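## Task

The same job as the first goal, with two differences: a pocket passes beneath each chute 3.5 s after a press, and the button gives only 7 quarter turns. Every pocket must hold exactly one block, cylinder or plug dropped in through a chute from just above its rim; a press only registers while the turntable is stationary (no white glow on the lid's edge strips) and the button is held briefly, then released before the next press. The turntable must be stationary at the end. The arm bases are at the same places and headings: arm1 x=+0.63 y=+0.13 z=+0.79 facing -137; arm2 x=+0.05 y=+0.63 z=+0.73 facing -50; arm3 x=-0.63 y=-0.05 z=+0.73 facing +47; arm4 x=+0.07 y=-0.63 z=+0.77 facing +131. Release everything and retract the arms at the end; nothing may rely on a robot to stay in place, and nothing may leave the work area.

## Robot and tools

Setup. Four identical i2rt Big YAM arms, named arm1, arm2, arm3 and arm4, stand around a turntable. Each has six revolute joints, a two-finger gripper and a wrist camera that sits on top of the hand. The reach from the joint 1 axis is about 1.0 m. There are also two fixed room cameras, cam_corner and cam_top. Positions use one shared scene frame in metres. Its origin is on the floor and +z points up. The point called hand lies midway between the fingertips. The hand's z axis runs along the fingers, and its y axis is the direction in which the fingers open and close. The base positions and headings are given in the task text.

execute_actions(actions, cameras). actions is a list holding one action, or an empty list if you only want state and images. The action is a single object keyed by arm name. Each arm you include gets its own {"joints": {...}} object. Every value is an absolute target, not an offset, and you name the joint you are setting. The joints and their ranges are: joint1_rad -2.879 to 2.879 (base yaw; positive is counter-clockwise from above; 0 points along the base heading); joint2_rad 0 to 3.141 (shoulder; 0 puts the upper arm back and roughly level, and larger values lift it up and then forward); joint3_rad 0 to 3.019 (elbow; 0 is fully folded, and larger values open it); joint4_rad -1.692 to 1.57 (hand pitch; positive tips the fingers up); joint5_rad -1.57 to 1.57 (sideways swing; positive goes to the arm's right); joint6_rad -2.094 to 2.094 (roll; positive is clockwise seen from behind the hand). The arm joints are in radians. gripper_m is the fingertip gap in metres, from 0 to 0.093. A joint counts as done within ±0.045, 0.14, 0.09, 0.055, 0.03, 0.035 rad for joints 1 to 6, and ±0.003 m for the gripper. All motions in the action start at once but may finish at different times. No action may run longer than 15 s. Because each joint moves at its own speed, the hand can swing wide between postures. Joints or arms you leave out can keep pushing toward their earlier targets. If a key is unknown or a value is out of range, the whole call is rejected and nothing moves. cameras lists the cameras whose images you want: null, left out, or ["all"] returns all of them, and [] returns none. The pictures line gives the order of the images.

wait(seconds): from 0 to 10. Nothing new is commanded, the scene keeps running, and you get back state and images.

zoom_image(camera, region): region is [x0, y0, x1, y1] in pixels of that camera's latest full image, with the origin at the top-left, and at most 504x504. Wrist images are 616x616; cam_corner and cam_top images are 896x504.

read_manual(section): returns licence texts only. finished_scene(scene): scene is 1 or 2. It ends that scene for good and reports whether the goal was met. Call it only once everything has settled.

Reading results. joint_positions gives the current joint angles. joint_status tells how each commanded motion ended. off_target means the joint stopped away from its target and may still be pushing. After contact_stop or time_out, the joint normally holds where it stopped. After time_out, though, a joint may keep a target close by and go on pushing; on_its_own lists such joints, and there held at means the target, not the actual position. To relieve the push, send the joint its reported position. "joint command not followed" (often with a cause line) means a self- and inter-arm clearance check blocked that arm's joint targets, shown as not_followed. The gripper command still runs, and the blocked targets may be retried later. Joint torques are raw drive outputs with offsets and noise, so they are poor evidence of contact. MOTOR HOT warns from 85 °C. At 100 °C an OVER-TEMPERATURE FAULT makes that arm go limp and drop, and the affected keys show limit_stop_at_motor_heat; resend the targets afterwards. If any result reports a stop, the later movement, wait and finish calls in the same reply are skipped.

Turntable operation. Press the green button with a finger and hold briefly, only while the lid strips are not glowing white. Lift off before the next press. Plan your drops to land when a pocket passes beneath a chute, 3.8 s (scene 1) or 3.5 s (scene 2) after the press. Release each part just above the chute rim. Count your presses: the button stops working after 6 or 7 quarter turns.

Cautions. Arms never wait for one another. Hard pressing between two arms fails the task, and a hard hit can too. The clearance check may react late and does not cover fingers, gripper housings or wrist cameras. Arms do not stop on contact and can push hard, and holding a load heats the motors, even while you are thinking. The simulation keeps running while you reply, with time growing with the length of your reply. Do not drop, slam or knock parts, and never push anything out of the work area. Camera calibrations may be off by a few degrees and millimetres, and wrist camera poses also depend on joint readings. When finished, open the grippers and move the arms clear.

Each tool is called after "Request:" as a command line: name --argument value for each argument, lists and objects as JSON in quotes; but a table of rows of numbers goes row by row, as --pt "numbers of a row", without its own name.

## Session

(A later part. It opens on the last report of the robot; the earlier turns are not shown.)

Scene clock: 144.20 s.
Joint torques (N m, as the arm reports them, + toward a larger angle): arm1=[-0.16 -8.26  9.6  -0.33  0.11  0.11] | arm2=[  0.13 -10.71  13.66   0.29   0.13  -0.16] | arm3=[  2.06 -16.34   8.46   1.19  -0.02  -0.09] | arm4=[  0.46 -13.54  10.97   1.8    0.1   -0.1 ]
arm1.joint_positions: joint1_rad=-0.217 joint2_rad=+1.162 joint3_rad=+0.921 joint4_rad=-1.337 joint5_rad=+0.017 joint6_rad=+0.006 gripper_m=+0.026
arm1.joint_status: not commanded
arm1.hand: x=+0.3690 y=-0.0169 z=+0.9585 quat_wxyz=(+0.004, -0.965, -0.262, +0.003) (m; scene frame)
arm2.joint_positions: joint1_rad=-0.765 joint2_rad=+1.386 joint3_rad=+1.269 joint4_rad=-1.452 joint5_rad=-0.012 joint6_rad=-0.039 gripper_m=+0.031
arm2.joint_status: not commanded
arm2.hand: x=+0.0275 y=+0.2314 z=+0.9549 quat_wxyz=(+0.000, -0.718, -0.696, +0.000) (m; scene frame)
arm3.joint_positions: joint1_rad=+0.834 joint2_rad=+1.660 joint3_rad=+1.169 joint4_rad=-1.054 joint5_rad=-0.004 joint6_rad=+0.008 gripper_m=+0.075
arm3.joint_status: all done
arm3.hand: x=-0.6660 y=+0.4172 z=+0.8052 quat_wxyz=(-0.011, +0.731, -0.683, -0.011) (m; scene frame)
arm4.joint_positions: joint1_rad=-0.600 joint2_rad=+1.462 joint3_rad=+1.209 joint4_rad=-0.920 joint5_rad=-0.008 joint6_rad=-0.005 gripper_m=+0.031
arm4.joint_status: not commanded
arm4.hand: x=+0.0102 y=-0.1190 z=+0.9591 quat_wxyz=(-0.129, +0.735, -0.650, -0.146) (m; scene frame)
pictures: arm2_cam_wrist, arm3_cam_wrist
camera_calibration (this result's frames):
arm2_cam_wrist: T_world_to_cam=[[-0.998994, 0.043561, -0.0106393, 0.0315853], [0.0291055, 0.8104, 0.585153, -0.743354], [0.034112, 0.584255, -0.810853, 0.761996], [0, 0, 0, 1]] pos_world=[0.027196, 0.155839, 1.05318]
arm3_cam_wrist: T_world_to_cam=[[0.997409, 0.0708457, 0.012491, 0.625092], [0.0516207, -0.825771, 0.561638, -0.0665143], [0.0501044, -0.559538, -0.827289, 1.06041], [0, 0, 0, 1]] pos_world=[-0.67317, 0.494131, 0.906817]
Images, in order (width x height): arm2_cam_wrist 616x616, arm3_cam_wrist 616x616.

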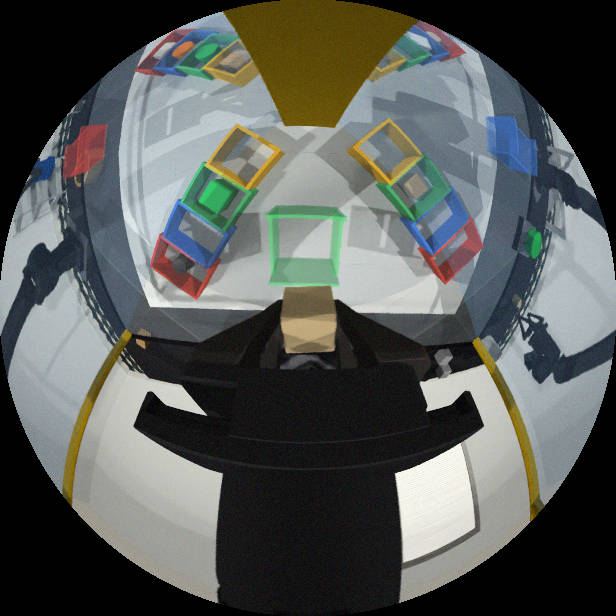

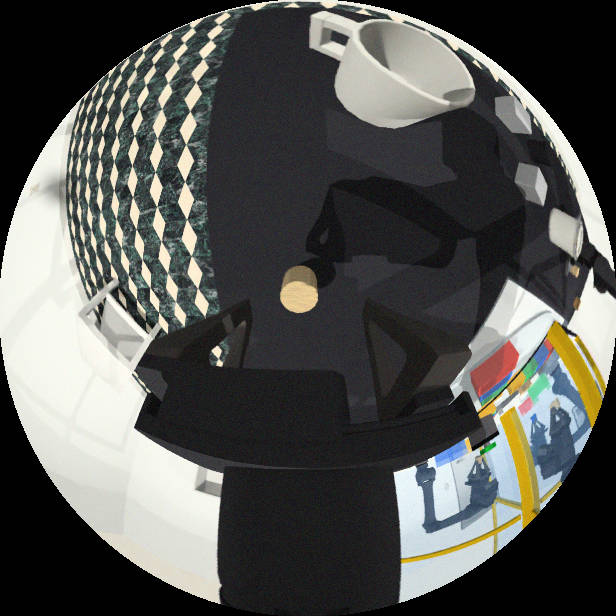

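Request:
execute_actions --actions '[{"arm3":{"joints":{"joint1_rad":0.858,"joint2_rad":1.73,"joint3_rad":1.107,"joint4_rad":-0.925}},"arm2":{"joints":{"joint4_rad":-1.415}}}]' --cameras '["arm3_cam_wrist"]'

Request:
execute_actions --actions '[{"arm3":{"joints":{"gripper_m":0}}}]' --cameras '["arm3_cam_wrist"]'

Request:
execute_actions --actions '[{"arm3":{"joints":{"joint2_rad":0.9,"joint3_rad":1.04,"joint4_rad":-1.65,"joint6_rad":0.25}}}]' --cameras '[]'

Request:
execute_actions --actions '[{"arm3":{"joints":{"joint1_rad":-0.262}}}]' --cameras '[]'

Request:
execute_actions --actions '[{"arm3":{"joints":{"joint2_rad":1.4,"joint3_rad":1.435,"joint4_rad":-1.515}}}]' --cameras '[]'

Request:
execute_actions --actions '[{"arm3":{"joints":{"joint2_rad":1.445,"joint3_rad":1.38}}}]' --cameras '["arm3_cam_wrist"]'

Scene clock: 157.70 s.
Joint torques (N m, as the arm reports them, + toward a larger angle): arm1=[-0.19 -8.26  9.6  -0.33  0.11  0.11] | arm2=[ -0.07 -10.83  13.67   0.6    0.13  -0.17] | arm3=[  2.23 -16.46   6.78   1.15  -0.03  -0.08] | arm4=[  0.97 -14.73  10.89   1.71   0.11  -0.13]
arm1.joint_positions: joint1_rad=-0.217 joint2_rad=+1.162 joint3_rad=+0.921 joint4_rad=-1.337 joint5_rad=+0.017 joint6_rad=+0.006 gripper_m=+0.026
arm1.joint_status: not commanded
arm1.hand: x=+0.3690 y=-0.0169 z=+0.9585 quat_wxyz=(+0.004, -0.965, -0.262, +0.003) (m; scene frame)
arm2.joint_positions: joint1_rad=-0.765 joint2_rad=+1.386 joint3_rad=+1.269 joint4_rad=-1.424 joint5_rad=-0.012 joint6_rad=-0.039 gripper_m=+0.031
arm2.joint_status: all done
arm2.hand: x=+0.0271 y=+0.2246 z=+0.9550 quat_wxyz=(-0.010, -0.718, -0.696, +0.010) (m; scene frame)
arm3.joint_positions: joint1_rad=+0.847 joint2_rad=+1.739 joint3_rad=+1.101 joint4_rad=-0.939 joint5_rad=-0.004 joint6_rad=+0.008 gripper_m=+0.075
arm3.joint_status: all done
arm3.hand: x=-0.6710 y=+0.4082 z=+0.7485 quat_wxyz=(+0.000, +0.735, -0.678, +0.000) (m; scene frame)
arm4.joint_positions: joint1_rad=-0.600 joint2_rad=+1.462 joint3_rad=+1.209 joint4_rad=-0.920 joint5_rad=-0.008 joint6_rad=-0.005 gripper_m=+0.031
arm4.joint_status: not commanded
arm4.hand: x=+0.0102 y=-0.1190 z=+0.9591 quat_wxyz=(-0.129, +0.735, -0.650, -0.146) (m; scene frame)
pictures: arm3_cam_wrist
camera_calibration (this result's frames):
arm3_cam_wrist: T_world_to_cam=[[0.996381, 0.084043, 0.0127164, 0.625211], [0.0605606, -0.80689, 0.587589, -0.0629764], [0.0596435, -0.584693, -0.809059, 1.0118], [0, 0, 0, 1]] pos_world=[-0.679482, 0.488232, 0.847659]
Images, in order (width x height): arm3_cam_wrist 616x616.

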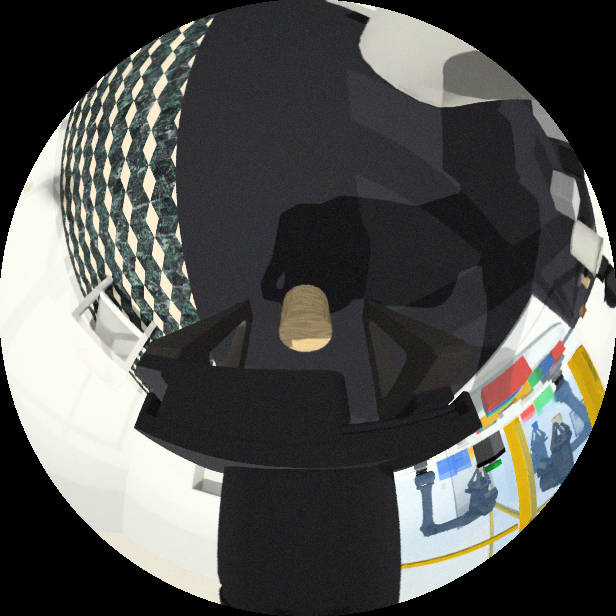

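Scene clock: 158.37 s.
Joint torques (N m, as the arm reports them, + toward a larger angle): arm1=[-0.14 -8.27  9.6  -0.32  0.1   0.1 ] | arm2=[ -0.27 -10.99  13.69   0.62   0.15  -0.17] | arm3=[  2.05 -15.74   6.86   1.09   0.02  -0.07] | arm4=[  0.7  -14.34  10.93   1.68   0.07  -0.08]
arm1.joint_positions: joint1_rad=-0.217 joint2_rad=+1.162 joint3_rad=+0.921 joint4_rad=-1.337 joint5_rad=+0.017 joint6_rad=+0.006 gripper_m=+0.026
arm1.joint_status: not commanded
arm1.hand: x=+0.3690 y=-0.0169 z=+0.9585 quat_wxyz=(+0.004, -0.965, -0.262, +0.003) (m; scene frame)
arm2.joint_positions: joint1_rad=-0.765 joint2_rad=+1.386 joint3_rad=+1.269 joint4_rad=-1.424 joint5_rad=-0.012 joint6_rad=-0.039 gripper_m=+0.031
arm2.joint_status: not commanded
arm2.hand: x=+0.0271 y=+0.2246 z=+0.9550 quat_wxyz=(-0.010, -0.718, -0.696, +0.010) (m; scene frame)
arm3.joint_positions: joint1_rad=+0.847 joint2_rad=+1.739 joint3_rad=+1.101 joint4_rad=-0.939 joint5_rad=-0.004 joint6_rad=+0.008 gripper_m=+0.030
arm3.joint_status: gripper_m off_target (ended at +0.030, target +0.000)
arm3.hand: x=-0.6710 y=+0.4082 z=+0.7485 quat_wxyz=(+0.000, +0.735, -0.678, +0.000) (m; scene frame)
arm4.joint_positions: joint1_rad=-0.600 joint2_rad=+1.462 joint3_rad=+1.209 joint4_rad=-0.920 joint5_rad=-0.008 joint6_rad=-0.005 gripper_m=+0.031
arm4.joint_status: not commanded
arm4.hand: x=+0.0102 y=-0.1190 z=+0.9591 quat_wxyz=(-0.129, +0.735, -0.650, -0.146) (m; scene frame)
pictures: arm3_cam_wrist
camera_calibration (this result's frames):
arm3_cam_wrist: T_world_to_cam=[[0.996381, 0.084043, 0.0127164, 0.625211], [0.0605606, -0.80689, 0.587589, -0.0629764], [0.0596435, -0.584693, -0.809059, 1.0118], [0, 0, 0, 1]] pos_world=[-0.679482, 0.488232, 0.847659]
Images, in order (width x height): arm3_cam_wrist 616x616.

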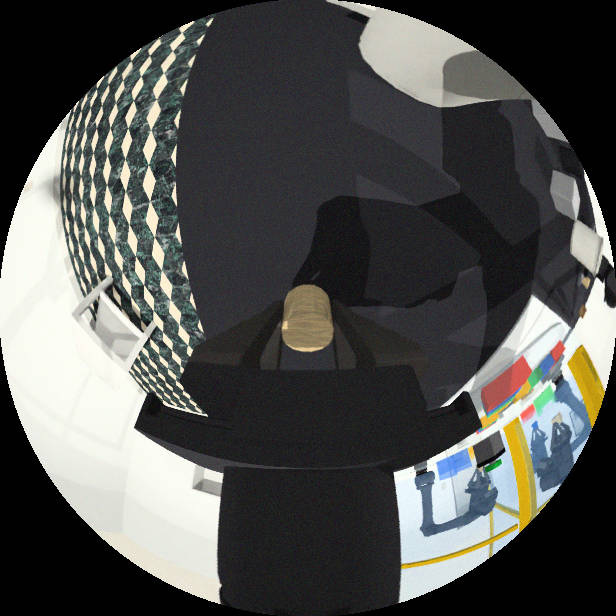

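Scene clock: 159.77 s.
Joint torques (N m, as the arm reports them, + toward a larger angle): arm1=[-0.19 -8.17  9.61 -0.33  0.1   0.11] | arm2=[  0.21 -10.82  13.65   0.58   0.14  -0.17] | arm3=[ 2.03 -2.61  8.66  0.19 -0.01  0.09] | arm4=[  0.53 -13.77  10.9    1.73   0.1   -0.09]
arm1.joint_positions: joint1_rad=-0.217 joint2_rad=+1.162 joint3_rad=+0.921 joint4_rad=-1.337 joint5_rad=+0.017 joint6_rad=+0.006 gripper_m=+0.026
arm1.joint_status: not commanded
arm1.hand: x=+0.3690 y=-0.0169 z=+0.9585 quat_wxyz=(+0.004, -0.965, -0.262, +0.003) (m; scene frame)
arm2.joint_positions: joint1_rad=-0.765 joint2_rad=+1.386 joint3_rad=+1.269 joint4_rad=-1.424 joint5_rad=-0.012 joint6_rad=-0.039 gripper_m=+0.031
arm2.joint_status: not commanded
arm2.hand: x=+0.0271 y=+0.2246 z=+0.9550 quat_wxyz=(-0.010, -0.718, -0.696, +0.010) (m; scene frame)
arm3.joint_positions: joint1_rad=+0.847 joint2_rad=+0.894 joint3_rad=+1.031 joint4_rad=-1.639 joint5_rad=-0.004 joint6_rad=+0.240 gripper_m=+0.030
arm3.joint_status: all done
arm3.hand: x=-0.6520 y=+0.1829 z=+1.0035 quat_wxyz=(-0.021, +0.651, -0.758, -0.030) (m; scene frame)
arm4.joint_positions: joint1_rad=-0.600 joint2_rad=+1.462 joint3_rad=+1.209 joint4_rad=-0.920 joint5_rad=-0.008 joint6_rad=-0.005 gripper_m=+0.031
arm4.joint_status: not commanded
arm4.hand: x=+0.0102 y=-0.1190 z=+0.9591 quat_wxyz=(-0.129, +0.735, -0.650, -0.146) (m; scene frame)
pictures: none
No camera images: the call's "cameras" was empty. Leave "cameras" out to get every camera's image.

Scene clock: 161.30 s.
Joint torques (N m, as the arm reports them, + toward a larger angle): arm1=[-0.13 -8.29  9.6  -0.33  0.11  0.1 ] | arm2=[  0.04 -10.78  13.76   0.58   0.13  -0.16] | arm3=[ 1.01 -2.62  8.58  0.33 -0.03  0.06] | arm4=[  1.05 -13.88  10.92   1.84   0.09  -0.09]
arm1.joint_positions: joint1_rad=-0.217 joint2_rad=+1.162 joint3_rad=+0.921 joint4_rad=-1.337 joint5_rad=+0.017 joint6_rad=+0.006 gripper_m=+0.026
arm1.joint_status: not commanded
arm1.hand: x=+0.3690 y=-0.0169 z=+0.9585 quat_wxyz=(+0.004, -0.965, -0.262, +0.003) (m; scene frame)
arm2.joint_positions: joint1_rad=-0.765 joint2_rad=+1.386 joint3_rad=+1.269 joint4_rad=-1.424 joint5_rad=-0.012 joint6_rad=-0.039 gripper_m=+0.031
arm2.joint_status: not commanded
arm2.hand: x=+0.0271 y=+0.2246 z=+0.9550 quat_wxyz=(-0.010, -0.718, -0.696, +0.010) (m; scene frame)
arm3.joint_positions: joint1_rad=-0.254 joint2_rad=+0.897 joint3_rad=+1.031 joint4_rad=-1.639 joint5_rad=-0.003 joint6_rad=+0.241 gripper_m=+0.030
arm3.joint_status: all done
arm3.hand: x=-0.4332 y=+0.0747 z=+1.0031 quat_wxyz=(-0.032, +0.158, -0.987, -0.017) (m; scene frame)
arm4.joint_positions: joint1_rad=-0.600 joint2_rad=+1.462 joint3_rad=+1.209 joint4_rad=-0.920 joint5_rad=-0.008 joint6_rad=-0.005 gripper_m=+0.031
arm4.joint_status: not commanded
arm4.hand: x=+0.0102 y=-0.1190 z=+0.9591 quat_wxyz=(-0.129, +0.735, -0.650, -0.146) (m; scene frame)
pictures: none
No camera images: the call's "cameras" was empty. Leave "cameras" out to get every camera's image.

Scene clock: 162.70 s.
Joint torques (N m, as the arm reports them, + toward a larger angle): arm1=[-0.17 -8.25  9.6  -0.31  0.11  0.11] | arm2=[  0.17 -10.71  13.67   0.54   0.14  -0.16] | arm3=[  0.56 -12.52  11.85   0.98  -0.02   0.1 ] | arm4=[  0.78 -13.85  11.04   1.71   0.12  -0.1 ]
arm1.joint_positions: joint1_rad=-0.217 joint2_rad=+1.162 joint3_rad=+0.921 joint4_rad=-1.337 joint5_rad=+0.017 joint6_rad=+0.006 gripper_m=+0.026
arm1.joint_status: not commanded
arm1.hand: x=+0.3690 y=-0.0169 z=+0.9585 quat_wxyz=(+0.004, -0.965, -0.262, +0.003) (m; scene frame)
arm2.joint_positions: joint1_rad=-0.765 joint2_rad=+1.386 joint3_rad=+1.269 joint4_rad=-1.424 joint5_rad=-0.012 joint6_rad=-0.039 gripper_m=+0.031
arm2.joint_status: not commanded
arm2.hand: x=+0.0271 y=+0.2246 z=+0.9550 quat_wxyz=(-0.010, -0.718, -0.696, +0.010) (m; scene frame)
arm3.joint_positions: joint1_rad=-0.254 joint2_rad=+1.409 joint3_rad=+1.380 joint4_rad=-1.522 joint5_rad=-0.003 joint6_rad=+0.241 gripper_m=+0.030
arm3.joint_status: all done
arm3.hand: x=-0.2794 y=+0.1708 z=+0.9878 quat_wxyz=(-0.011, +0.158, -0.987, -0.008) (m; scene frame)
arm4.joint_positions: joint1_rad=-0.600 joint2_rad=+1.462 joint3_rad=+1.209 joint4_rad=-0.920 joint5_rad=-0.008 joint6_rad=-0.005 gripper_m=+0.031
arm4.joint_status: not commanded
arm4.hand: x=+0.0102 y=-0.1190 z=+0.9591 quat_wxyz=(-0.129, +0.735, -0.650, -0.146) (m; scene frame)
pictures: none
No camera images: the call's "cameras" was empty. Leave "cameras" out to get every camera's image.

Scene clock: 163.43 s.
Joint torques (N m, as the arm reports them, + toward a larger angle): arm1=[-0.15 -8.28  9.59 -0.34  0.11  0.11] | arm2=[  0.14 -10.75  13.67   0.6    0.13  -0.16] | arm3=[  0.92 -12.3    7.67   0.72  -0.04   0.08] | arm4=[  0.68 -14.36  11.03   1.75   0.1   -0.09]
arm1.joint_positions: joint1_rad=-0.217 joint2_rad=+1.162 joint3_rad=+0.921 joint4_rad=-1.337 joint5_rad=+0.017 joint6_rad=+0.006 gripper_m=+0.026
arm1.joint_status: not commanded
arm1.hand: x=+0.3690 y=-0.0169 z=+0.9585 quat_wxyz=(+0.004, -0.965, -0.262, +0.003) (m; scene frame)
arm2.joint_positions: joint1_rad=-0.765 joint2_rad=+1.386 joint3_rad=+1.269 joint4_rad=-1.424 joint5_rad=-0.012 joint6_rad=-0.039 gripper_m=+0.031
arm2.joint_status: not commanded
arm2.hand: x=+0.0271 y=+0.2246 z=+0.9550 quat_wxyz=(-0.010, -0.718, -0.696, +0.010) (m; scene frame)
arm3.joint_positions: joint1_rad=-0.254 joint2_rad=+1.444 joint3_rad=+1.380 joint4_rad=-1.522 joint5_rad=-0.003 joint6_rad=+0.241 gripper_m=+0.030
arm3.joint_status: all done
arm3.hand: x=-0.2758 y=+0.1731 z=+0.9741 quat_wxyz=(+0.005, +0.158, -0.987, -0.001) (m; scene frame)
arm4.joint_positions: joint1_rad=-0.600 joint2_rad=+1.462 joint3_rad=+1.209 joint4_rad=-0.920 joint5_rad=-0.008 joint6_rad=-0.005 gripper_m=+0.031
arm4.joint_status: not commanded
arm4.hand: x=+0.0102 y=-0.1190 z=+0.9591 quat_wxyz=(-0.129, +0.735, -0.650, -0.146) (m; scene frame)
pictures: arm3_cam_wrist
camera_calibration (this result's frames):
arm3_cam_wrist: T_world_to_cam=[[0.314458, -0.94923, 0.0088991, 0.242798], [-0.764478, -0.247674, 0.595174, -0.74093], [-0.562752, -0.19396, -0.803548, 0.788651], [0, 0, 0, 1]] pos_world=[-0.198959, 0.199928, 1.07254]
Images, in order (width x height): arm3_cam_wrist 616x616.

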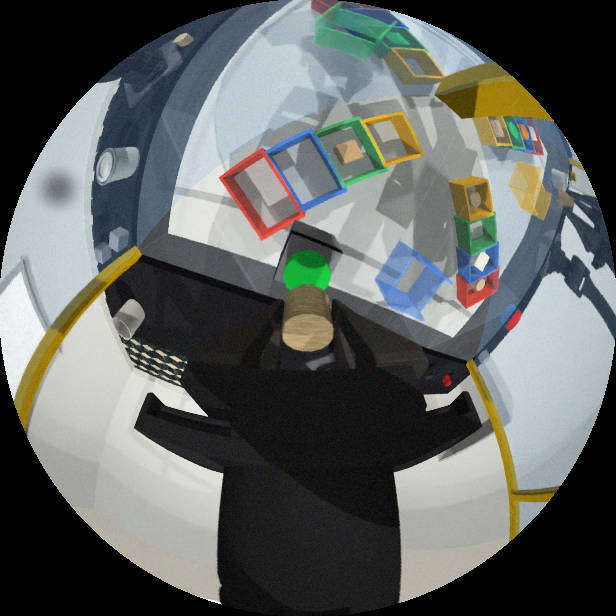

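Request:
execute_actions --actions '[{"arm3":{"joints":{"joint2_rad":1.6}}}]' --cameras '[]'

Request:
wait --seconds 0.3

Request:
execute_actions --actions '[{"arm3":{"joints":{"joint2_rad":1.4}}}]' --cameras '[]'

Request:
execute_actions --actions '[{"arm3":{"joints":{"joint1_rad":-0.59,"joint2_rad":1.3,"joint3_rad":1.195,"joint4_rad":-1.45}}}]' --cameras '["arm3_cam_wrist"]'

Request:
execute_actions --actions '[{"arm3":{"joints":{"gripper_m":0.075}}}]' --cameras '["arm3_cam_wrist"]'

Request:
execute_actions --actions '[{"arm3":{"joints":{"joint2_rad":0.9,"joint3_rad":1.02,"joint4_rad":-1.65,"joint6_rad":0}}}]' --cameras '[]'

Request:
execute_actions --actions '[{"arm3":{"joints":{"joint1_rad":-2.33}}}]' --cameras '[]'

Request:
execute_actions --actions '[{"arm3":{"joints":{"joint2_rad":1.592,"joint3_rad":1.21,"joint4_rad":-1.135}}}]' --cameras '["arm3_cam_wrist","cam_top"]'

Scene clock: 176.23 s.
Joint torques (N m, as the arm reports them, + toward a larger angle): arm1=[-0.18 -8.18  9.61 -0.32  0.11  0.11] | arm2=[ -0.04 -10.71  13.73   0.61   0.13  -0.17] | arm3=[ 1.01 -8.23  7.03  1.34  0.    0.09] | arm4=[  0.58 -13.58  10.92   1.79   0.13  -0.09]
arm1.joint_positions: joint1_rad=-0.217 joint2_rad=+1.162 joint3_rad=+0.921 joint4_rad=-1.337 joint5_rad=+0.017 joint6_rad=+0.006 gripper_m=+0.026
arm1.joint_status: not commanded
arm1.hand: x=+0.3690 y=-0.0169 z=+0.9585 quat_wxyz=(+0.004, -0.965, -0.262, +0.003) (m; scene frame)
arm2.joint_positions: joint1_rad=-0.765 joint2_rad=+1.386 joint3_rad=+1.269 joint4_rad=-1.424 joint5_rad=-0.012 joint6_rad=-0.039 gripper_m=+0.031
arm2.joint_status: not commanded
arm2.hand: x=+0.0271 y=+0.2246 z=+0.9550 quat_wxyz=(-0.010, -0.718, -0.696, +0.010) (m; scene frame)
arm3.joint_positions: joint1_rad=-0.254 joint2_rad=+1.546 joint3_rad=+1.389 joint4_rad=-1.539 joint5_rad=-0.005 joint6_rad=+0.242 gripper_m=+0.030
arm3.joint_status: all done
arm3.hand: x=-0.2687 y=+0.1780 z=+0.9368 quat_wxyz=(+0.056, +0.157, -0.986, +0.020) (m; scene frame)
arm4.joint_positions: joint1_rad=-0.600 joint2_rad=+1.462 joint3_rad=+1.209 joint4_rad=-0.920 joint5_rad=-0.008 joint6_rad=-0.005 gripper_m=+0.031
arm4.joint_status: not commanded
arm4.hand: x=+0.0102 y=-0.1190 z=+0.9591 quat_wxyz=(-0.129, +0.735, -0.650, -0.146) (m; scene frame)
pictures: none
No camera images: the call's "cameras" was empty. Leave "cameras" out to get every camera's image.

Scene clock: 176.53 s.
Joint torques (N m, as the arm reports them, + toward a larger angle): arm1=[-0.14 -8.27  9.59 -0.32  0.11  0.11] | arm2=[  0.14 -10.74  13.69   0.56   0.13  -0.18] | arm3=[ 0.84 -8.32  7.04  1.45  0.01  0.06] | arm4=[  0.53 -13.66  10.84   1.69   0.12  -0.1 ]
arm1.joint_positions: joint1_rad=-0.217 joint2_rad=+1.162 joint3_rad=+0.921 joint4_rad=-1.337 joint5_rad=+0.017 joint6_rad=+0.006 gripper_m=+0.026
arm1.joint_status: not commanded
arm1.hand: x=+0.3690 y=-0.0169 z=+0.9585 quat_wxyz=(+0.004, -0.965, -0.262, +0.003) (m; scene frame)
arm2.joint_positions: joint1_rad=-0.765 joint2_rad=+1.386 joint3_rad=+1.269 joint4_rad=-1.424 joint5_rad=-0.012 joint6_rad=-0.039 gripper_m=+0.031
arm2.joint_status: not commanded
arm2.hand: x=+0.0271 y=+0.2246 z=+0.9550 quat_wxyz=(-0.010, -0.718, -0.696, +0.010) (m; scene frame)
arm3.joint_positions: joint1_rad=-0.254 joint2_rad=+1.546 joint3_rad=+1.389 joint4_rad=-1.539 joint5_rad=-0.005 joint6_rad=+0.242 gripper_m=+0.030
arm3.joint_status: all done
arm3.hand: x=-0.2687 y=+0.1780 z=+0.9368 quat_wxyz=(+0.056, +0.157, -0.986, +0.020) (m; scene frame)
arm4.joint_positions: joint1_rad=-0.600 joint2_rad=+1.462 joint3_rad=+1.209 joint4_rad=-0.920 joint5_rad=-0.008 joint6_rad=-0.005 gripper_m=+0.031
arm4.joint_status: not commanded
arm4.hand: x=+0.0102 y=-0.1190 z=+0.9591 quat_wxyz=(-0.129, +0.735, -0.650, -0.146) (m; scene frame)
wait: 0.30 s; at rest by 0.27 s
pictures: arm1_cam_wrist, arm2_cam_wrist, arm3_cam_wrist, arm4_cam_wrist, cam_corner, cam_top
camera_calibration (this result's frames):
arm1_cam_wrist: T_world_to_cam=[[-0.495705, 0.868097, 0.0261522, 0.167594], [0.707662, 0.38627, 0.591617, -0.819511], [0.503479, 0.311774, -0.805795, 0.713754], [0, 0, 0, 1]] pos_world=[0.303653, -0.0514661, 1.05559]
arm2_cam_wrist: T_world_to_cam=[[-0.999027, 0.0429812, -0.00992076, 0.0308573], [0.0299676, 0.826349, 0.562361, -0.719696], [0.032369, 0.561516, -0.826833, 0.786489], [0, 0, 0, 1]] pos_world=[0.026937, 0.151767, 1.05533]
arm3_cam_wrist: T_world_to_cam=[[0.316264, -0.948088, 0.0332771, 0.222965], [-0.704659, -0.211286, 0.677358, -0.779409], [-0.635163, -0.237673, -0.734901, 0.687593], [0, 0, 0, 1]] pos_world=[-0.183, 0.210134, 1.02583]
arm4_cam_wrist: T_world_to_cam=[[0.994233, 0.107097, 0.00556028, -0.00729298], [0.102704, -0.965806, 0.238056, -0.339749], [0.0308653, -0.236112, -0.971235, 1.0262], [0, 0, 0, 1]] pos_world=[0.0104705, -0.0850528, 1.0776]
Images, in order (width x height): arm1_cam_wrist 616x616, arm2_cam_wrist 616x616, arm3_cam_wrist 616x616, arm4_cam_wrist 616x616, cam_corner 896x504, cam_top 896x504.

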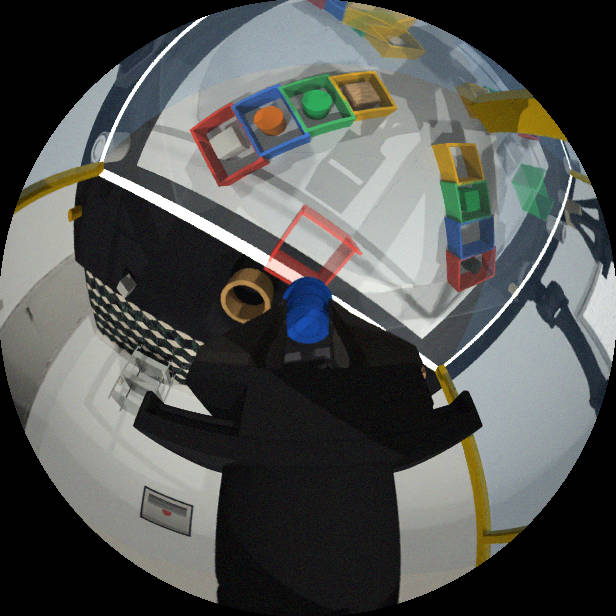

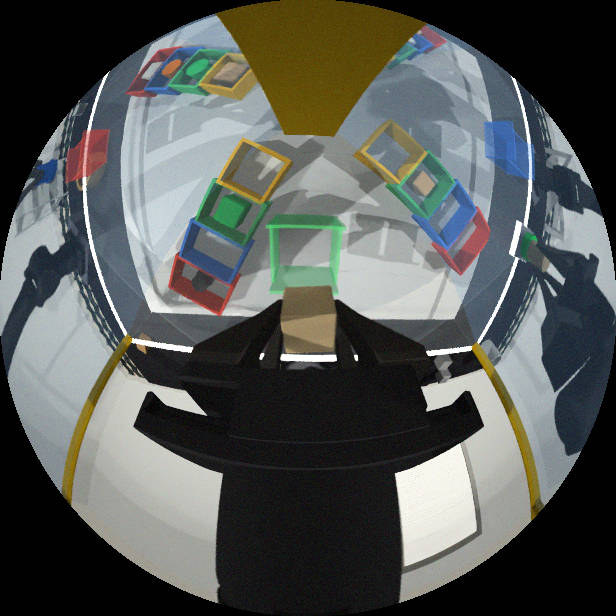

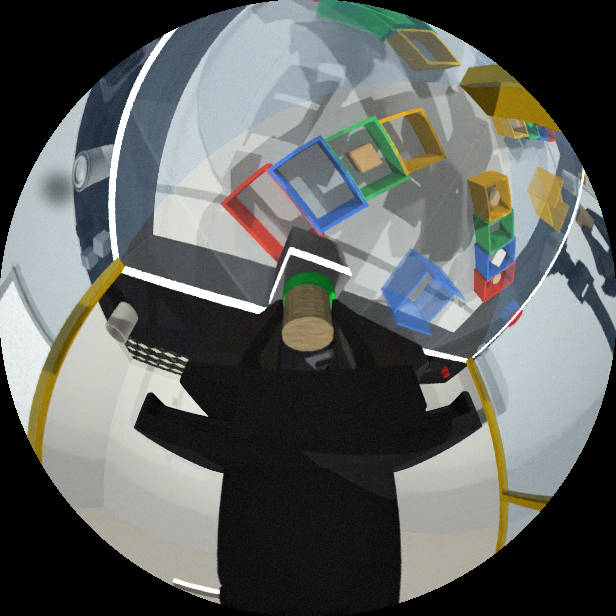

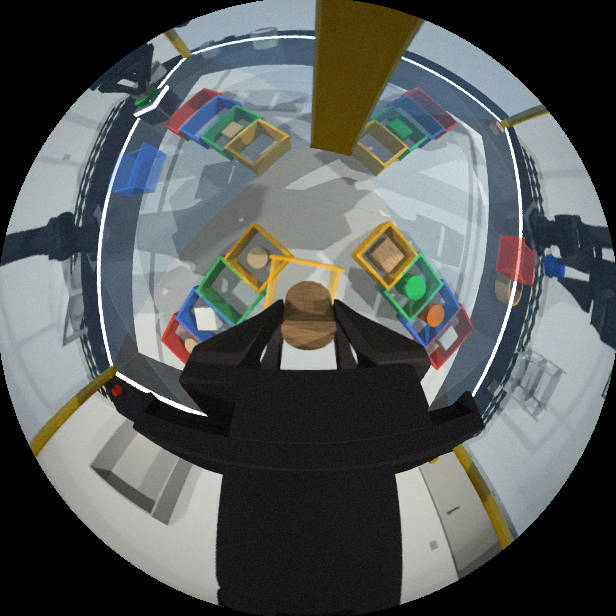

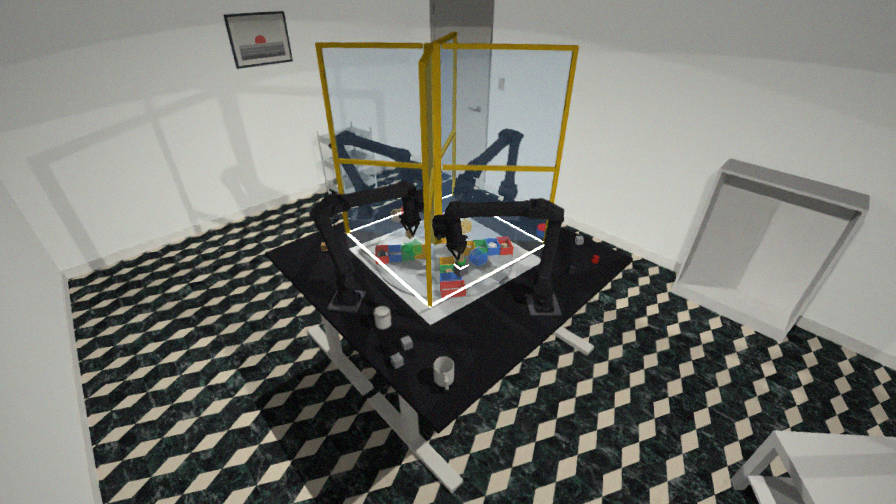

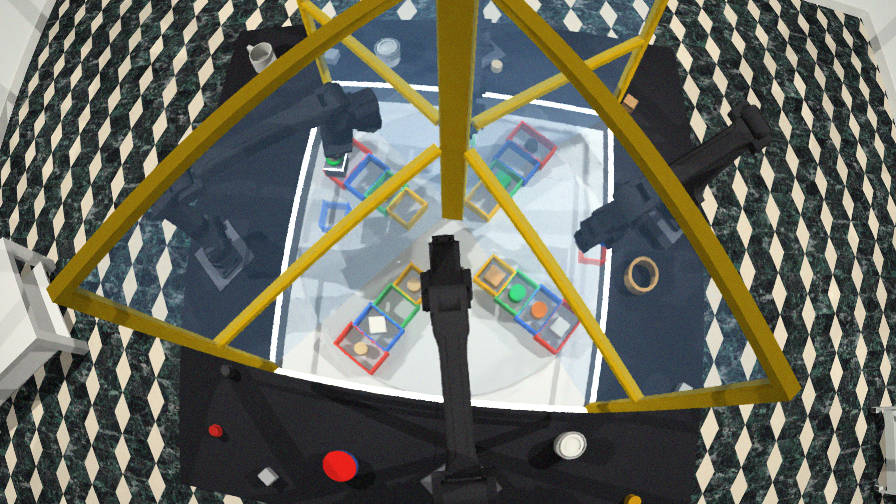

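Scene clock: 177.73 s.
Joint torques (N m, as the arm reports them, + toward a larger angle): arm1=[-0.17 -8.23  9.6  -0.32  0.1   0.11] | arm2=[  0.18 -10.88  13.71   0.58   0.15  -0.17] | arm3=[  0.92 -10.58   8.27   1.14   0.02   0.09] | arm4=[  1.   -13.95  10.96   1.84   0.1   -0.09]
arm1.joint_positions: joint1_rad=-0.217 joint2_rad=+1.162 joint3_rad=+0.921 joint4_rad=-1.337 joint5_rad=+0.017 joint6_rad=+0.006 gripper_m=+0.026
arm1.joint_status: not commanded
arm1.hand: x=+0.3690 y=-0.0169 z=+0.9585 quat_wxyz=(+0.004, -0.965, -0.262, +0.003) (m; scene frame)
arm2.joint_positions: joint1_rad=-0.765 joint2_rad=+1.386 joint3_rad=+1.269 joint4_rad=-1.424 joint5_rad=-0.012 joint6_rad=-0.039 gripper_m=+0.031
arm2.joint_status: not commanded
arm2.hand: x=+0.0271 y=+0.2246 z=+0.9550 quat_wxyz=(-0.010, -0.718, -0.696, +0.010) (m; scene frame)
arm3.joint_positions: joint1_rad=-0.254 joint2_rad=+1.395 joint3_rad=+1.378 joint4_rad=-1.526 joint5_rad=-0.005 joint6_rad=+0.242 gripper_m=+0.030
arm3.joint_status: all done
arm3.hand: x=-0.2826 y=+0.1691 z=+0.9926 quat_wxyz=(-0.014, +0.157, -0.987, -0.010) (m; scene frame)
arm4.joint_positions: joint1_rad=-0.600 joint2_rad=+1.462 joint3_rad=+1.209 joint4_rad=-0.920 joint5_rad=-0.008 joint6_rad=-0.005 gripper_m=+0.031
arm4.joint_status: not commanded
arm4.hand: x=+0.0102 y=-0.1190 z=+0.9591 quat_wxyz=(-0.129, +0.735, -0.650, -0.146) (m; scene frame)
pictures: none
No camera images: the call's "cameras" was empty. Leave "cameras" out to get every camera's image.

Scene clock: 178.73 s.
Joint torques (N m, as the arm reports them, + toward a larger angle): arm1=[-0.12 -8.18  9.6  -0.35  0.11  0.11] | arm2=[  0.32 -10.8   13.59   0.51   0.12  -0.17] | arm3=[ 2.64 -9.53  7.82  1.14 -0.06  0.08] | arm4=[  1.02 -13.8   10.92   1.78   0.13  -0.1 ]
arm1.joint_positions: joint1_rad=-0.217 joint2_rad=+1.162 joint3_rad=+0.921 joint4_rad=-1.337 joint5_rad=+0.017 joint6_rad=+0.006 gripper_m=+0.026
arm1.joint_status: not commanded
arm1.hand: x=+0.3690 y=-0.0169 z=+0.9585 quat_wxyz=(+0.004, -0.965, -0.262, +0.003) (m; scene frame)
arm2.joint_positions: joint1_rad=-0.765 joint2_rad=+1.386 joint3_rad=+1.269 joint4_rad=-1.424 joint5_rad=-0.012 joint6_rad=-0.039 gripper_m=+0.031
arm2.joint_status: not commanded
arm2.hand: x=+0.0271 y=+0.2246 z=+0.9550 quat_wxyz=(-0.010, -0.718, -0.696, +0.010) (m; scene frame)
arm3.joint_positions: joint1_rad=-0.594 joint2_rad=+1.300 joint3_rad=+1.194 joint4_rad=-1.464 joint5_rad=-0.003 joint6_rad=+0.242 gripper_m=+0.030
arm3.joint_status: all done
arm3.hand: x=-0.2735 y=+0.0308 z=+0.9565 quat_wxyz=(-0.002, -0.012, -1.000, -0.005) (m; scene frame)
arm4.joint_positions: joint1_rad=-0.600 joint2_rad=+1.462 joint3_rad=+1.209 joint4_rad=-0.920 joint5_rad=-0.008 joint6_rad=-0.005 gripper_m=+0.031
arm4.joint_status: not commanded
arm4.hand: x=+0.0102 y=-0.1190 z=+0.9591 quat_wxyz=(-0.129, +0.735, -0.650, -0.146) (m; scene frame)
pictures: arm3_cam_wrist
camera_calibration (this result's frames):
arm3_cam_wrist: T_world_to_cam=[[-0.0201377, -0.999791, 0.00342024, 0.0224955], [-0.812025, 0.0183513, 0.583334, -0.773761], [-0.583275, 0.00896965, -0.812225, 0.744596], [0, 0, 0, 1]] pos_world=[-0.193556, 0.0300115, 1.05606]
Images, in order (width x height): arm3_cam_wrist 616x616.

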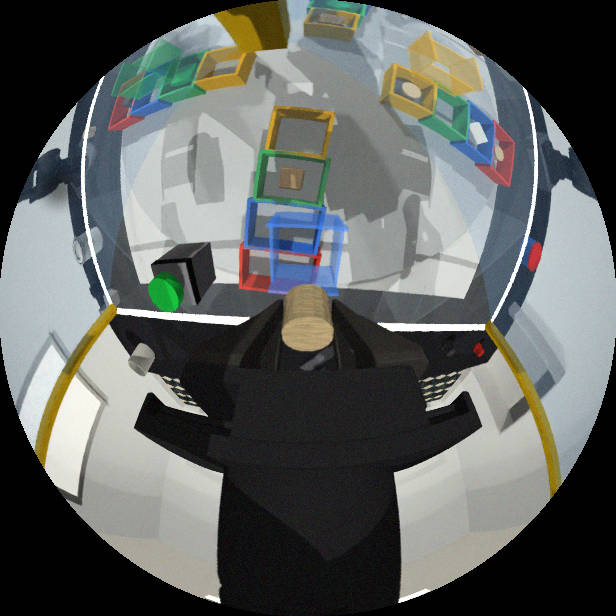

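Scene clock: 179.40 s.
Joint torques (N m, as the arm reports them, + toward a larger angle): arm1=[-0.15 -8.27  9.61 -0.32  0.11  0.11] | arm2=[  0.08 -10.83  13.7    0.68   0.14  -0.17] | arm3=[ 1.71 -9.54  7.95  1.15 -0.05  0.1 ] | arm4=[  0.77 -13.76  10.95   1.88   0.1   -0.09]
arm1.joint_positions: joint1_rad=-0.217 joint2_rad=+1.162 joint3_rad=+0.921 joint4_rad=-1.337 joint5_rad=+0.017 joint6_rad=+0.006 gripper_m=+0.026
arm1.joint_status: not commanded
arm1.hand: x=+0.3690 y=-0.0169 z=+0.9585 quat_wxyz=(+0.004, -0.965, -0.262, +0.003) (m; scene frame)
arm2.joint_positions: joint1_rad=-0.765 joint2_rad=+1.386 joint3_rad=+1.269 joint4_rad=-1.424 joint5_rad=-0.012 joint6_rad=-0.039 gripper_m=+0.031
arm2.joint_status: not commanded
arm2.hand: x=+0.0271 y=+0.2246 z=+0.9550 quat_wxyz=(-0.010, -0.718, -0.696, +0.010) (m; scene frame)
arm3.joint_positions: joint1_rad=-0.594 joint2_rad=+1.300 joint3_rad=+1.194 joint4_rad=-1.464 joint5_rad=-0.003 joint6_rad=+0.242 gripper_m=+0.075
arm3.joint_status: all done
arm3.hand: x=-0.2735 y=+0.0308 z=+0.9565 quat_wxyz=(-0.002, -0.012, -1.000, -0.005) (m; scene frame)
arm4.joint_positions: joint1_rad=-0.600 joint2_rad=+1.462 joint3_rad=+1.209 joint4_rad=-0.920 joint5_rad=-0.008 joint6_rad=-0.005 gripper_m=+0.031
arm4.joint_status: not commanded
arm4.hand: x=+0.0102 y=-0.1190 z=+0.9591 quat_wxyz=(-0.129, +0.735, -0.650, -0.146) (m; scene frame)
pictures: arm3_cam_wrist
camera_calibration (this result's frames):
arm3_cam_wrist: T_world_to_cam=[[-0.0201377, -0.999791, 0.00342024, 0.0224955], [-0.812025, 0.0183513, 0.583334, -0.773761], [-0.583275, 0.00896965, -0.812225, 0.744596], [0, 0, 0, 1]] pos_world=[-0.193556, 0.0300115, 1.05606]
Images, in order (width x height): arm3_cam_wrist 616x616.

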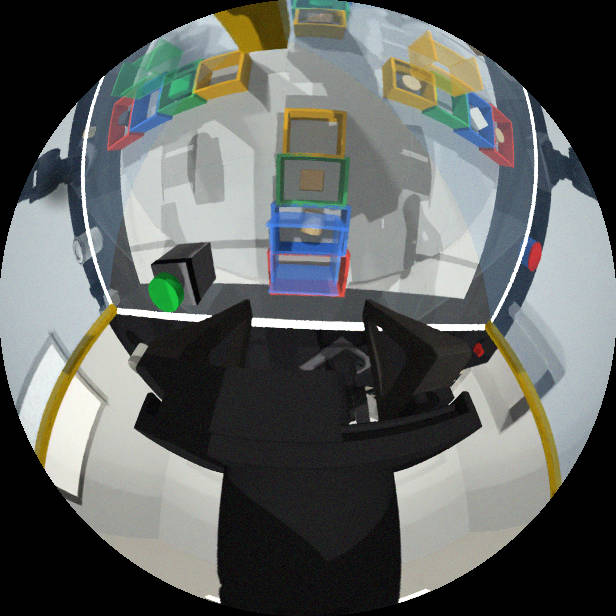

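Scene clock: 180.70 s.
Joint torques (N m, as the arm reports them, + toward a larger angle): arm1=[-0.13 -8.27  9.61 -0.35  0.1   0.11] | arm2=[  0.25 -10.64  13.67   0.59   0.15  -0.17] | arm3=[ 1.69 -2.19  8.27  0.16 -0.05 -0.1 ] | arm4=[  0.86 -13.94  10.81   1.79   0.1   -0.11]
arm1.joint_positions: joint1_rad=-0.217 joint2_rad=+1.162 joint3_rad=+0.921 joint4_rad=-1.337 joint5_rad=+0.017 joint6_rad=+0.006 gripper_m=+0.026
arm1.joint_status: not commanded
arm1.hand: x=+0.3690 y=-0.0169 z=+0.9585 quat_wxyz=(+0.004, -0.965, -0.262, +0.003) (m; scene frame)
arm2.joint_positions: joint1_rad=-0.765 joint2_rad=+1.386 joint3_rad=+1.269 joint4_rad=-1.424 joint5_rad=-0.012 joint6_rad=-0.039 gripper_m=+0.031
arm2.joint_status: not commanded
arm2.hand: x=+0.0271 y=+0.2246 z=+0.9550 quat_wxyz=(-0.010, -0.718, -0.696, +0.010) (m; scene frame)
arm3.joint_positions: joint1_rad=-0.594 joint2_rad=+0.897 joint3_rad=+1.017 joint4_rad=-1.641 joint5_rad=-0.003 joint6_rad=+0.010 gripper_m=+0.075
arm3.joint_status: all done
arm3.hand: x=-0.4066 y=+0.0011 z=+0.9971 quat_wxyz=(-0.026, +0.104, -0.994, -0.007) (m; scene frame)
arm4.joint_positions: joint1_rad=-0.600 joint2_rad=+1.462 joint3_rad=+1.209 joint4_rad=-0.920 joint5_rad=-0.008 joint6_rad=-0.005 gripper_m=+0.031
arm4.joint_status: not commanded
arm4.hand: x=+0.0102 y=-0.1190 z=+0.9591 quat_wxyz=(-0.129, +0.735, -0.650, -0.146) (m; scene frame)
pictures: none
No camera images: the call's "cameras" was empty. Leave "cameras" out to get every camera's image.

Scene clock: 182.57 s.
Joint torques (N m, as the arm reports them, + toward a larger angle): arm1=[-0.12 -8.24  9.6  -0.31  0.11  0.11] | arm2=[ -0.02 -10.99  13.69   0.53   0.12  -0.17] | arm3=[ 1.01 -2.93  8.17  0.27 -0.08 -0.04] | arm4=[  0.55 -13.94  10.97   1.81   0.07  -0.1 ]
arm1.joint_positions: joint1_rad=-0.217 joint2_rad=+1.162 joint3_rad=+0.921 joint4_rad=-1.337 joint5_rad=+0.017 joint6_rad=+0.006 gripper_m=+0.026
arm1.joint_status: not commanded
arm1.hand: x=+0.3690 y=-0.0169 z=+0.9585 quat_wxyz=(+0.004, -0.965, -0.262, +0.003) (m; scene frame)
arm2.joint_positions: joint1_rad=-0.765 joint2_rad=+1.386 joint3_rad=+1.269 joint4_rad=-1.424 joint5_rad=-0.012 joint6_rad=-0.039 gripper_m=+0.031
arm2.joint_status: not commanded
arm2.hand: x=+0.0271 y=+0.2246 z=+0.9550 quat_wxyz=(-0.010, -0.718, -0.696, +0.010) (m; scene frame)
arm3.joint_positions: joint1_rad=-2.322 joint2_rad=+0.898 joint3_rad=+1.017 joint4_rad=-1.641 joint5_rad=-0.003 joint6_rad=+0.008 gripper_m=+0.075
arm3.joint_status: all done
arm3.hand: x=-0.6169 y=-0.2785 z=+0.9946 quat_wxyz=(-0.018, -0.688, -0.725, +0.012) (m; scene frame)
arm4.joint_positions: joint1_rad=-0.600 joint2_rad=+1.462 joint3_rad=+1.209 joint4_rad=-0.920 joint5_rad=-0.008 joint6_rad=-0.005 gripper_m=+0.031
arm4.joint_status: not commanded
arm4.hand: x=+0.0102 y=-0.1190 z=+0.9591 quat_wxyz=(-0.129, +0.735, -0.650, -0.146) (m; scene frame)
pictures: none
No camera images: the call's "cameras" was empty. Leave "cameras" out to get every camera's image.

Scene clock: 184.03 s.
Joint torques (N m, as the arm reports them, + toward a larger angle): arm1=[-0.22 -8.27  9.6  -0.35  0.11  0.11] | arm2=[  0.2  -10.95  13.62   0.55   0.13  -0.16] | arm3=[  1.02 -14.32   8.82   0.95  -0.04  -0.06] | arm4=[  1.2  -14.02  10.92   1.81   0.11  -0.11]
arm1.joint_positions: joint1_rad=-0.217 joint2_rad=+1.162 joint3_rad=+0.921 joint4_rad=-1.337 joint5_rad=+0.017 joint6_rad=+0.006 gripper_m=+0.026
arm1.joint_status: not commanded
arm1.hand: x=+0.3690 y=-0.0169 z=+0.9585 quat_wxyz=(+0.004, -0.965, -0.262, +0.003) (m; scene frame)
arm2.joint_positions: joint1_rad=-0.765 joint2_rad=+1.386 joint3_rad=+1.269 joint4_rad=-1.424 joint5_rad=-0.012 joint6_rad=-0.039 gripper_m=+0.031
arm2.joint_status: not commanded
arm2.hand: x=+0.0271 y=+0.2246 z=+0.9550 quat_wxyz=(-0.010, -0.718, -0.696, +0.010) (m; scene frame)
arm3.joint_positions: joint1_rad=-2.322 joint2_rad=+1.601 joint3_rad=+1.190 joint4_rad=-1.148 joint5_rad=-0.003 joint6_rad=+0.008 gripper_m=+0.075
arm3.joint_status: all done
arm3.hand: x=-0.6027 y=-0.5013 z=+0.8331 quat_wxyz=(-0.005, -0.688, -0.726, +0.000) (m; scene frame)
arm4.joint_positions: joint1_rad=-0.600 joint2_rad=+1.462 joint3_rad=+1.209 joint4_rad=-0.920 joint5_rad=-0.008 joint6_rad=-0.005 gripper_m=+0.031
arm4.joint_status: not commanded
arm4.hand: x=+0.0102 y=-0.1190 z=+0.9591 quat_wxyz=(-0.129, +0.735, -0.650, -0.146) (m; scene frame)
pictures: arm3_cam_wrist, cam_top
camera_calibration (this result's frames):
arm3_cam_wrist: T_world_to_cam=[[-0.998417, -0.0559621, 0.0056082, -0.634005], [-0.0422602, 0.812263, 0.581758, -0.0961222], [-0.0371117, 0.5806, -0.813343, 1.07379], [0, 0, 0, 1]] pos_world=[-0.597213, -0.580846, 0.932834]
Images, in order (width x height): arm3_cam_wrist 616x616, cam_top 896x504.

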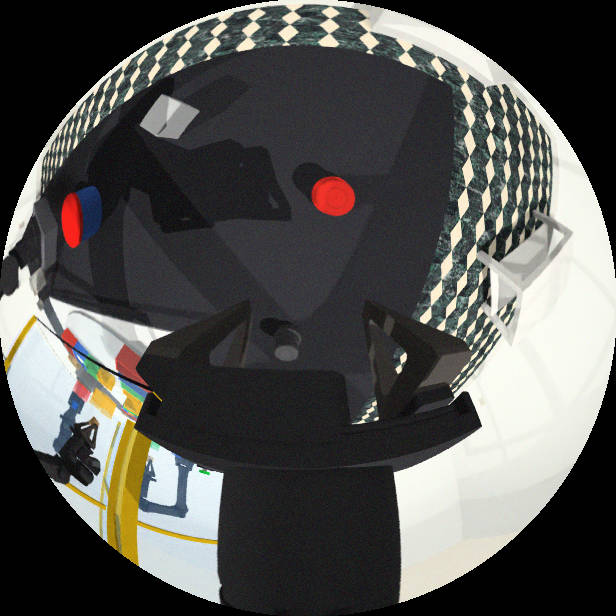

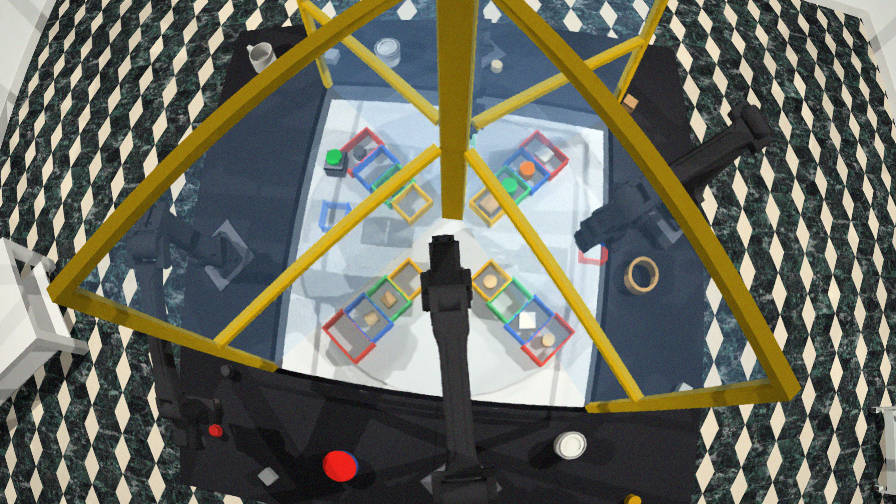

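Request:
execute_actions --actions '[]'

Scene clock: 204.00 s.
Joint torques (N m, as the arm reports them, + toward a larger angle): arm1=[-0.13 -8.25  9.59 -0.33  0.11  0.11] | arm2=[  0.17 -10.7   13.66   0.6    0.13  -0.16] | arm3=[  0.97 -14.63   8.73   1.    -0.07  -0.08] | arm4=[  1.07 -14.    10.89   1.74   0.11  -0.1 ]
arm1.joint_positions: joint1_rad=-0.217 joint2_rad=+1.162 joint3_rad=+0.921 joint4_rad=-1.337 joint5_rad=+0.017 joint6_rad=+0.006 gripper_m=+0.026
arm1.joint_status: not commanded
arm1.hand: x=+0.3690 y=-0.0169 z=+0.9585 quat_wxyz=(+0.004, -0.965, -0.262, +0.003) (m; scene frame)
arm2.joint_positions: joint1_rad=-0.765 joint2_rad=+1.386 joint3_rad=+1.269 joint4_rad=-1.424 joint5_rad=-0.012 joint6_rad=-0.039 gripper_m=+0.031
arm2.joint_status: not commanded
arm2.hand: x=+0.0271 y=+0.2246 z=+0.9550 quat_wxyz=(-0.010, -0.718, -0.696, +0.010) (m; scene frame)
arm3.joint_positions: joint1_rad=-2.322 joint2_rad=+1.601 joint3_rad=+1.190 joint4_rad=-1.148 joint5_rad=-0.003 joint6_rad=+0.008 gripper_m=+0.075
arm3.joint_status: all done
arm3.hand: x=-0.6027 y=-0.5013 z=+0.8331 quat_wxyz=(-0.005, -0.688, -0.726, +0.000) (m; scene frame)
arm4.joint_positions: joint1_rad=-0.600 joint2_rad=+1.462 joint3_rad=+1.209 joint4_rad=-0.920 joint5_rad=-0.008 joint6_rad=-0.005 gripper_m=+0.031
arm4.joint_status: not commanded
arm4.hand: x=+0.0102 y=-0.1190 z=+0.9591 quat_wxyz=(-0.129, +0.735, -0.650, -0.146) (m; scene frame)
pictures: arm1_cam_wrist, arm2_cam_wrist, arm3_cam_wrist, arm4_cam_wrist, cam_corner, cam_top
camera_calibration (this result's frames):
arm1_cam_wrist: T_world_to_cam=[[-0.495705, 0.868097, 0.0261522, 0.167594], [0.707662, 0.38627, 0.591617, -0.819511], [0.503479, 0.311774, -0.805795, 0.713754], [0, 0, 0, 1]] pos_world=[0.303653, -0.0514661, 1.05559]
arm2_cam_wrist: T_world_to_cam=[[-0.999027, 0.0429812, -0.00992076, 0.0308573], [0.0299676, 0.826349, 0.562361, -0.719696], [0.032369, 0.561516, -0.826833, 0.786489], [0, 0, 0, 1]] pos_world=[0.026937, 0.151767, 1.05533]
arm3_cam_wrist: T_world_to_cam=[[-0.998417, -0.0559621, 0.0056082, -0.634005], [-0.0422602, 0.812263, 0.581758, -0.0961222], [-0.0371117, 0.5806, -0.813343, 1.07379], [0, 0, 0, 1]] pos_world=[-0.597213, -0.580846, 0.932834]
arm4_cam_wrist: T_world_to_cam=[[0.994233, 0.107097, 0.00556028, -0.00729298], [0.102704, -0.965806, 0.238056, -0.339749], [0.0308653, -0.236112, -0.971235, 1.0262], [0, 0, 0, 1]] pos_world=[0.0104705, -0.0850528, 1.0776]
Images, in order (width x height): arm1_cam_wrist 616x616, arm2_cam_wrist 616x616, arm3_cam_wrist 616x616, arm4_cam_wrist 616x616, cam_corner 896x504, cam_top 896x504.

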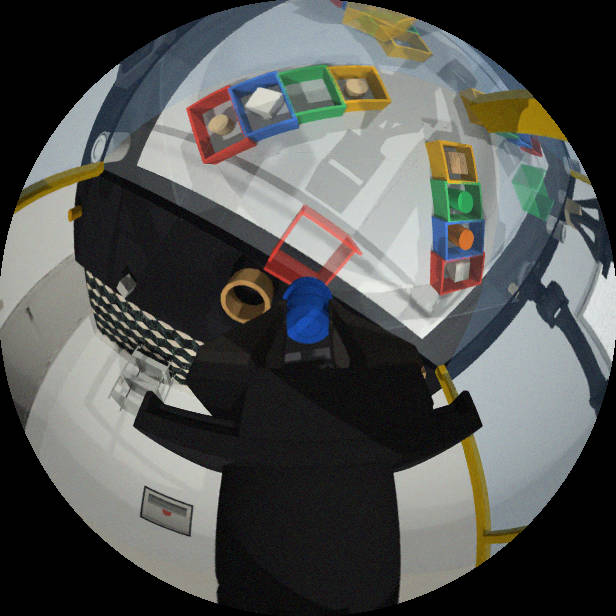

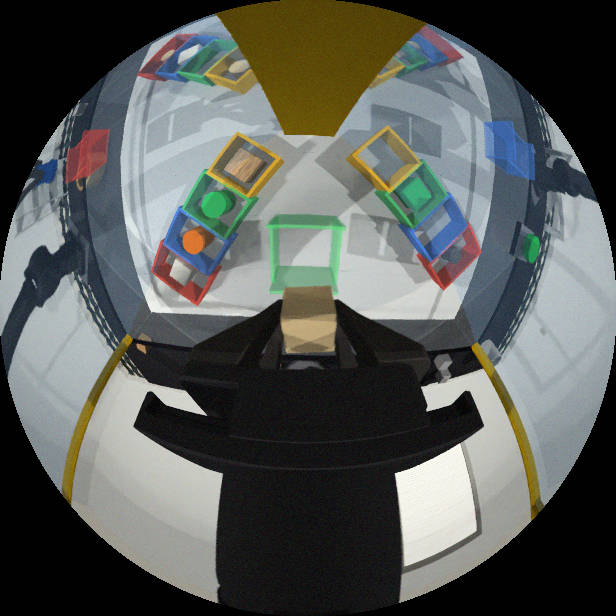

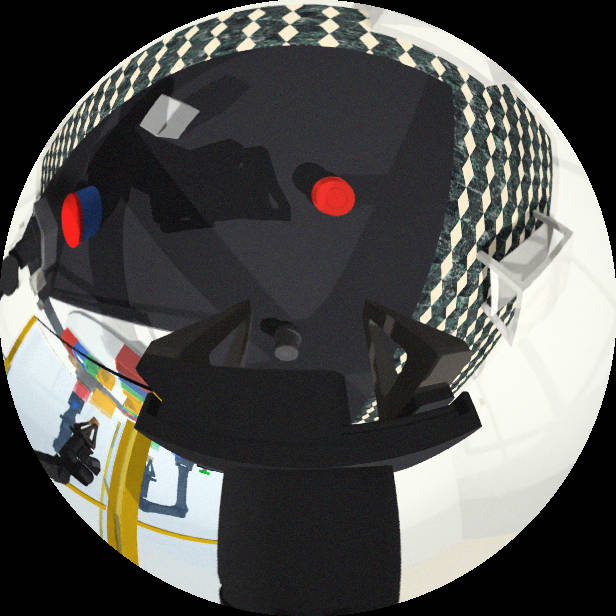

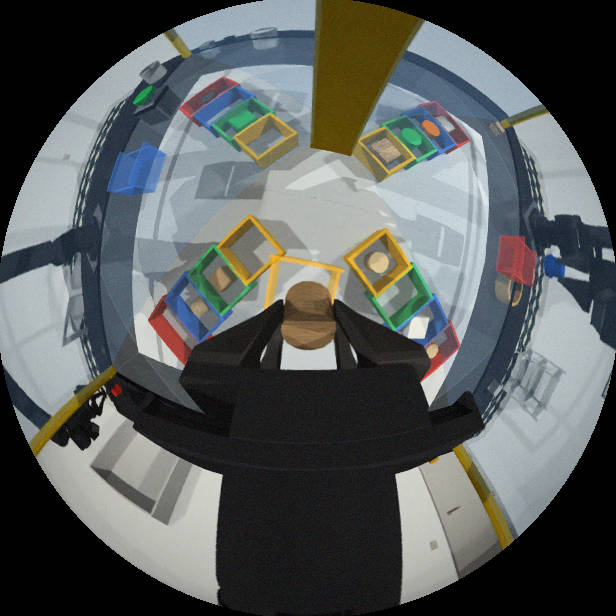

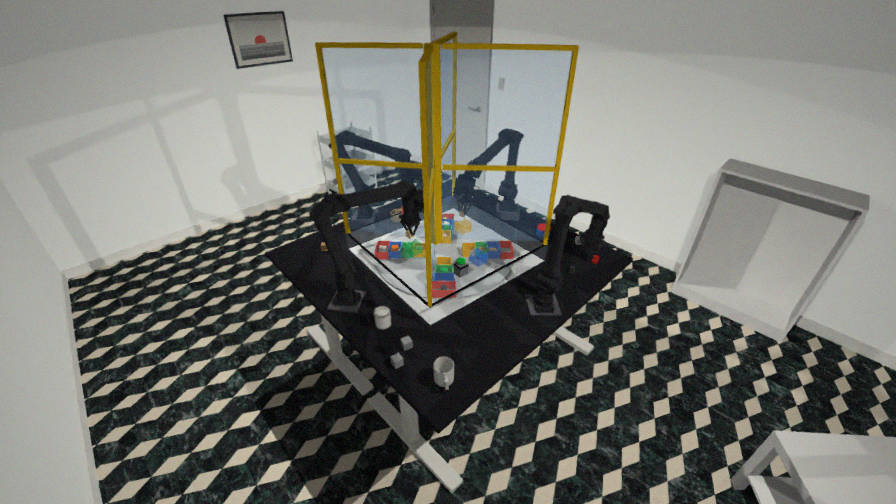

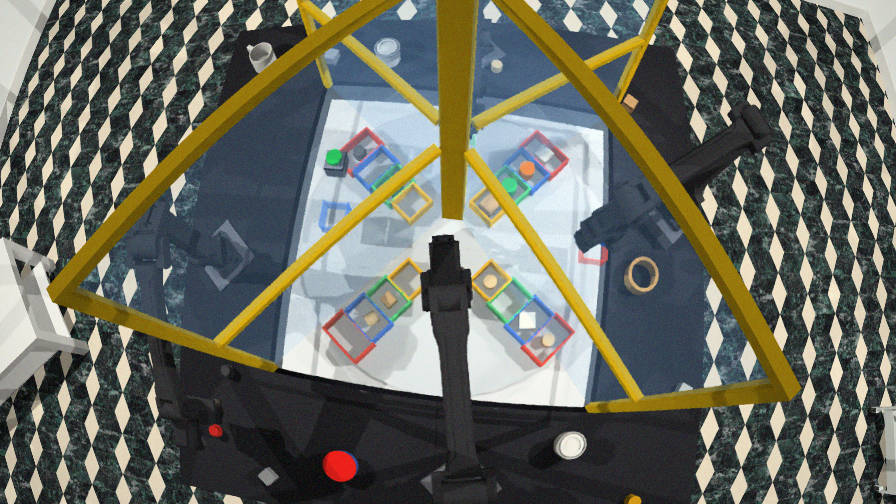

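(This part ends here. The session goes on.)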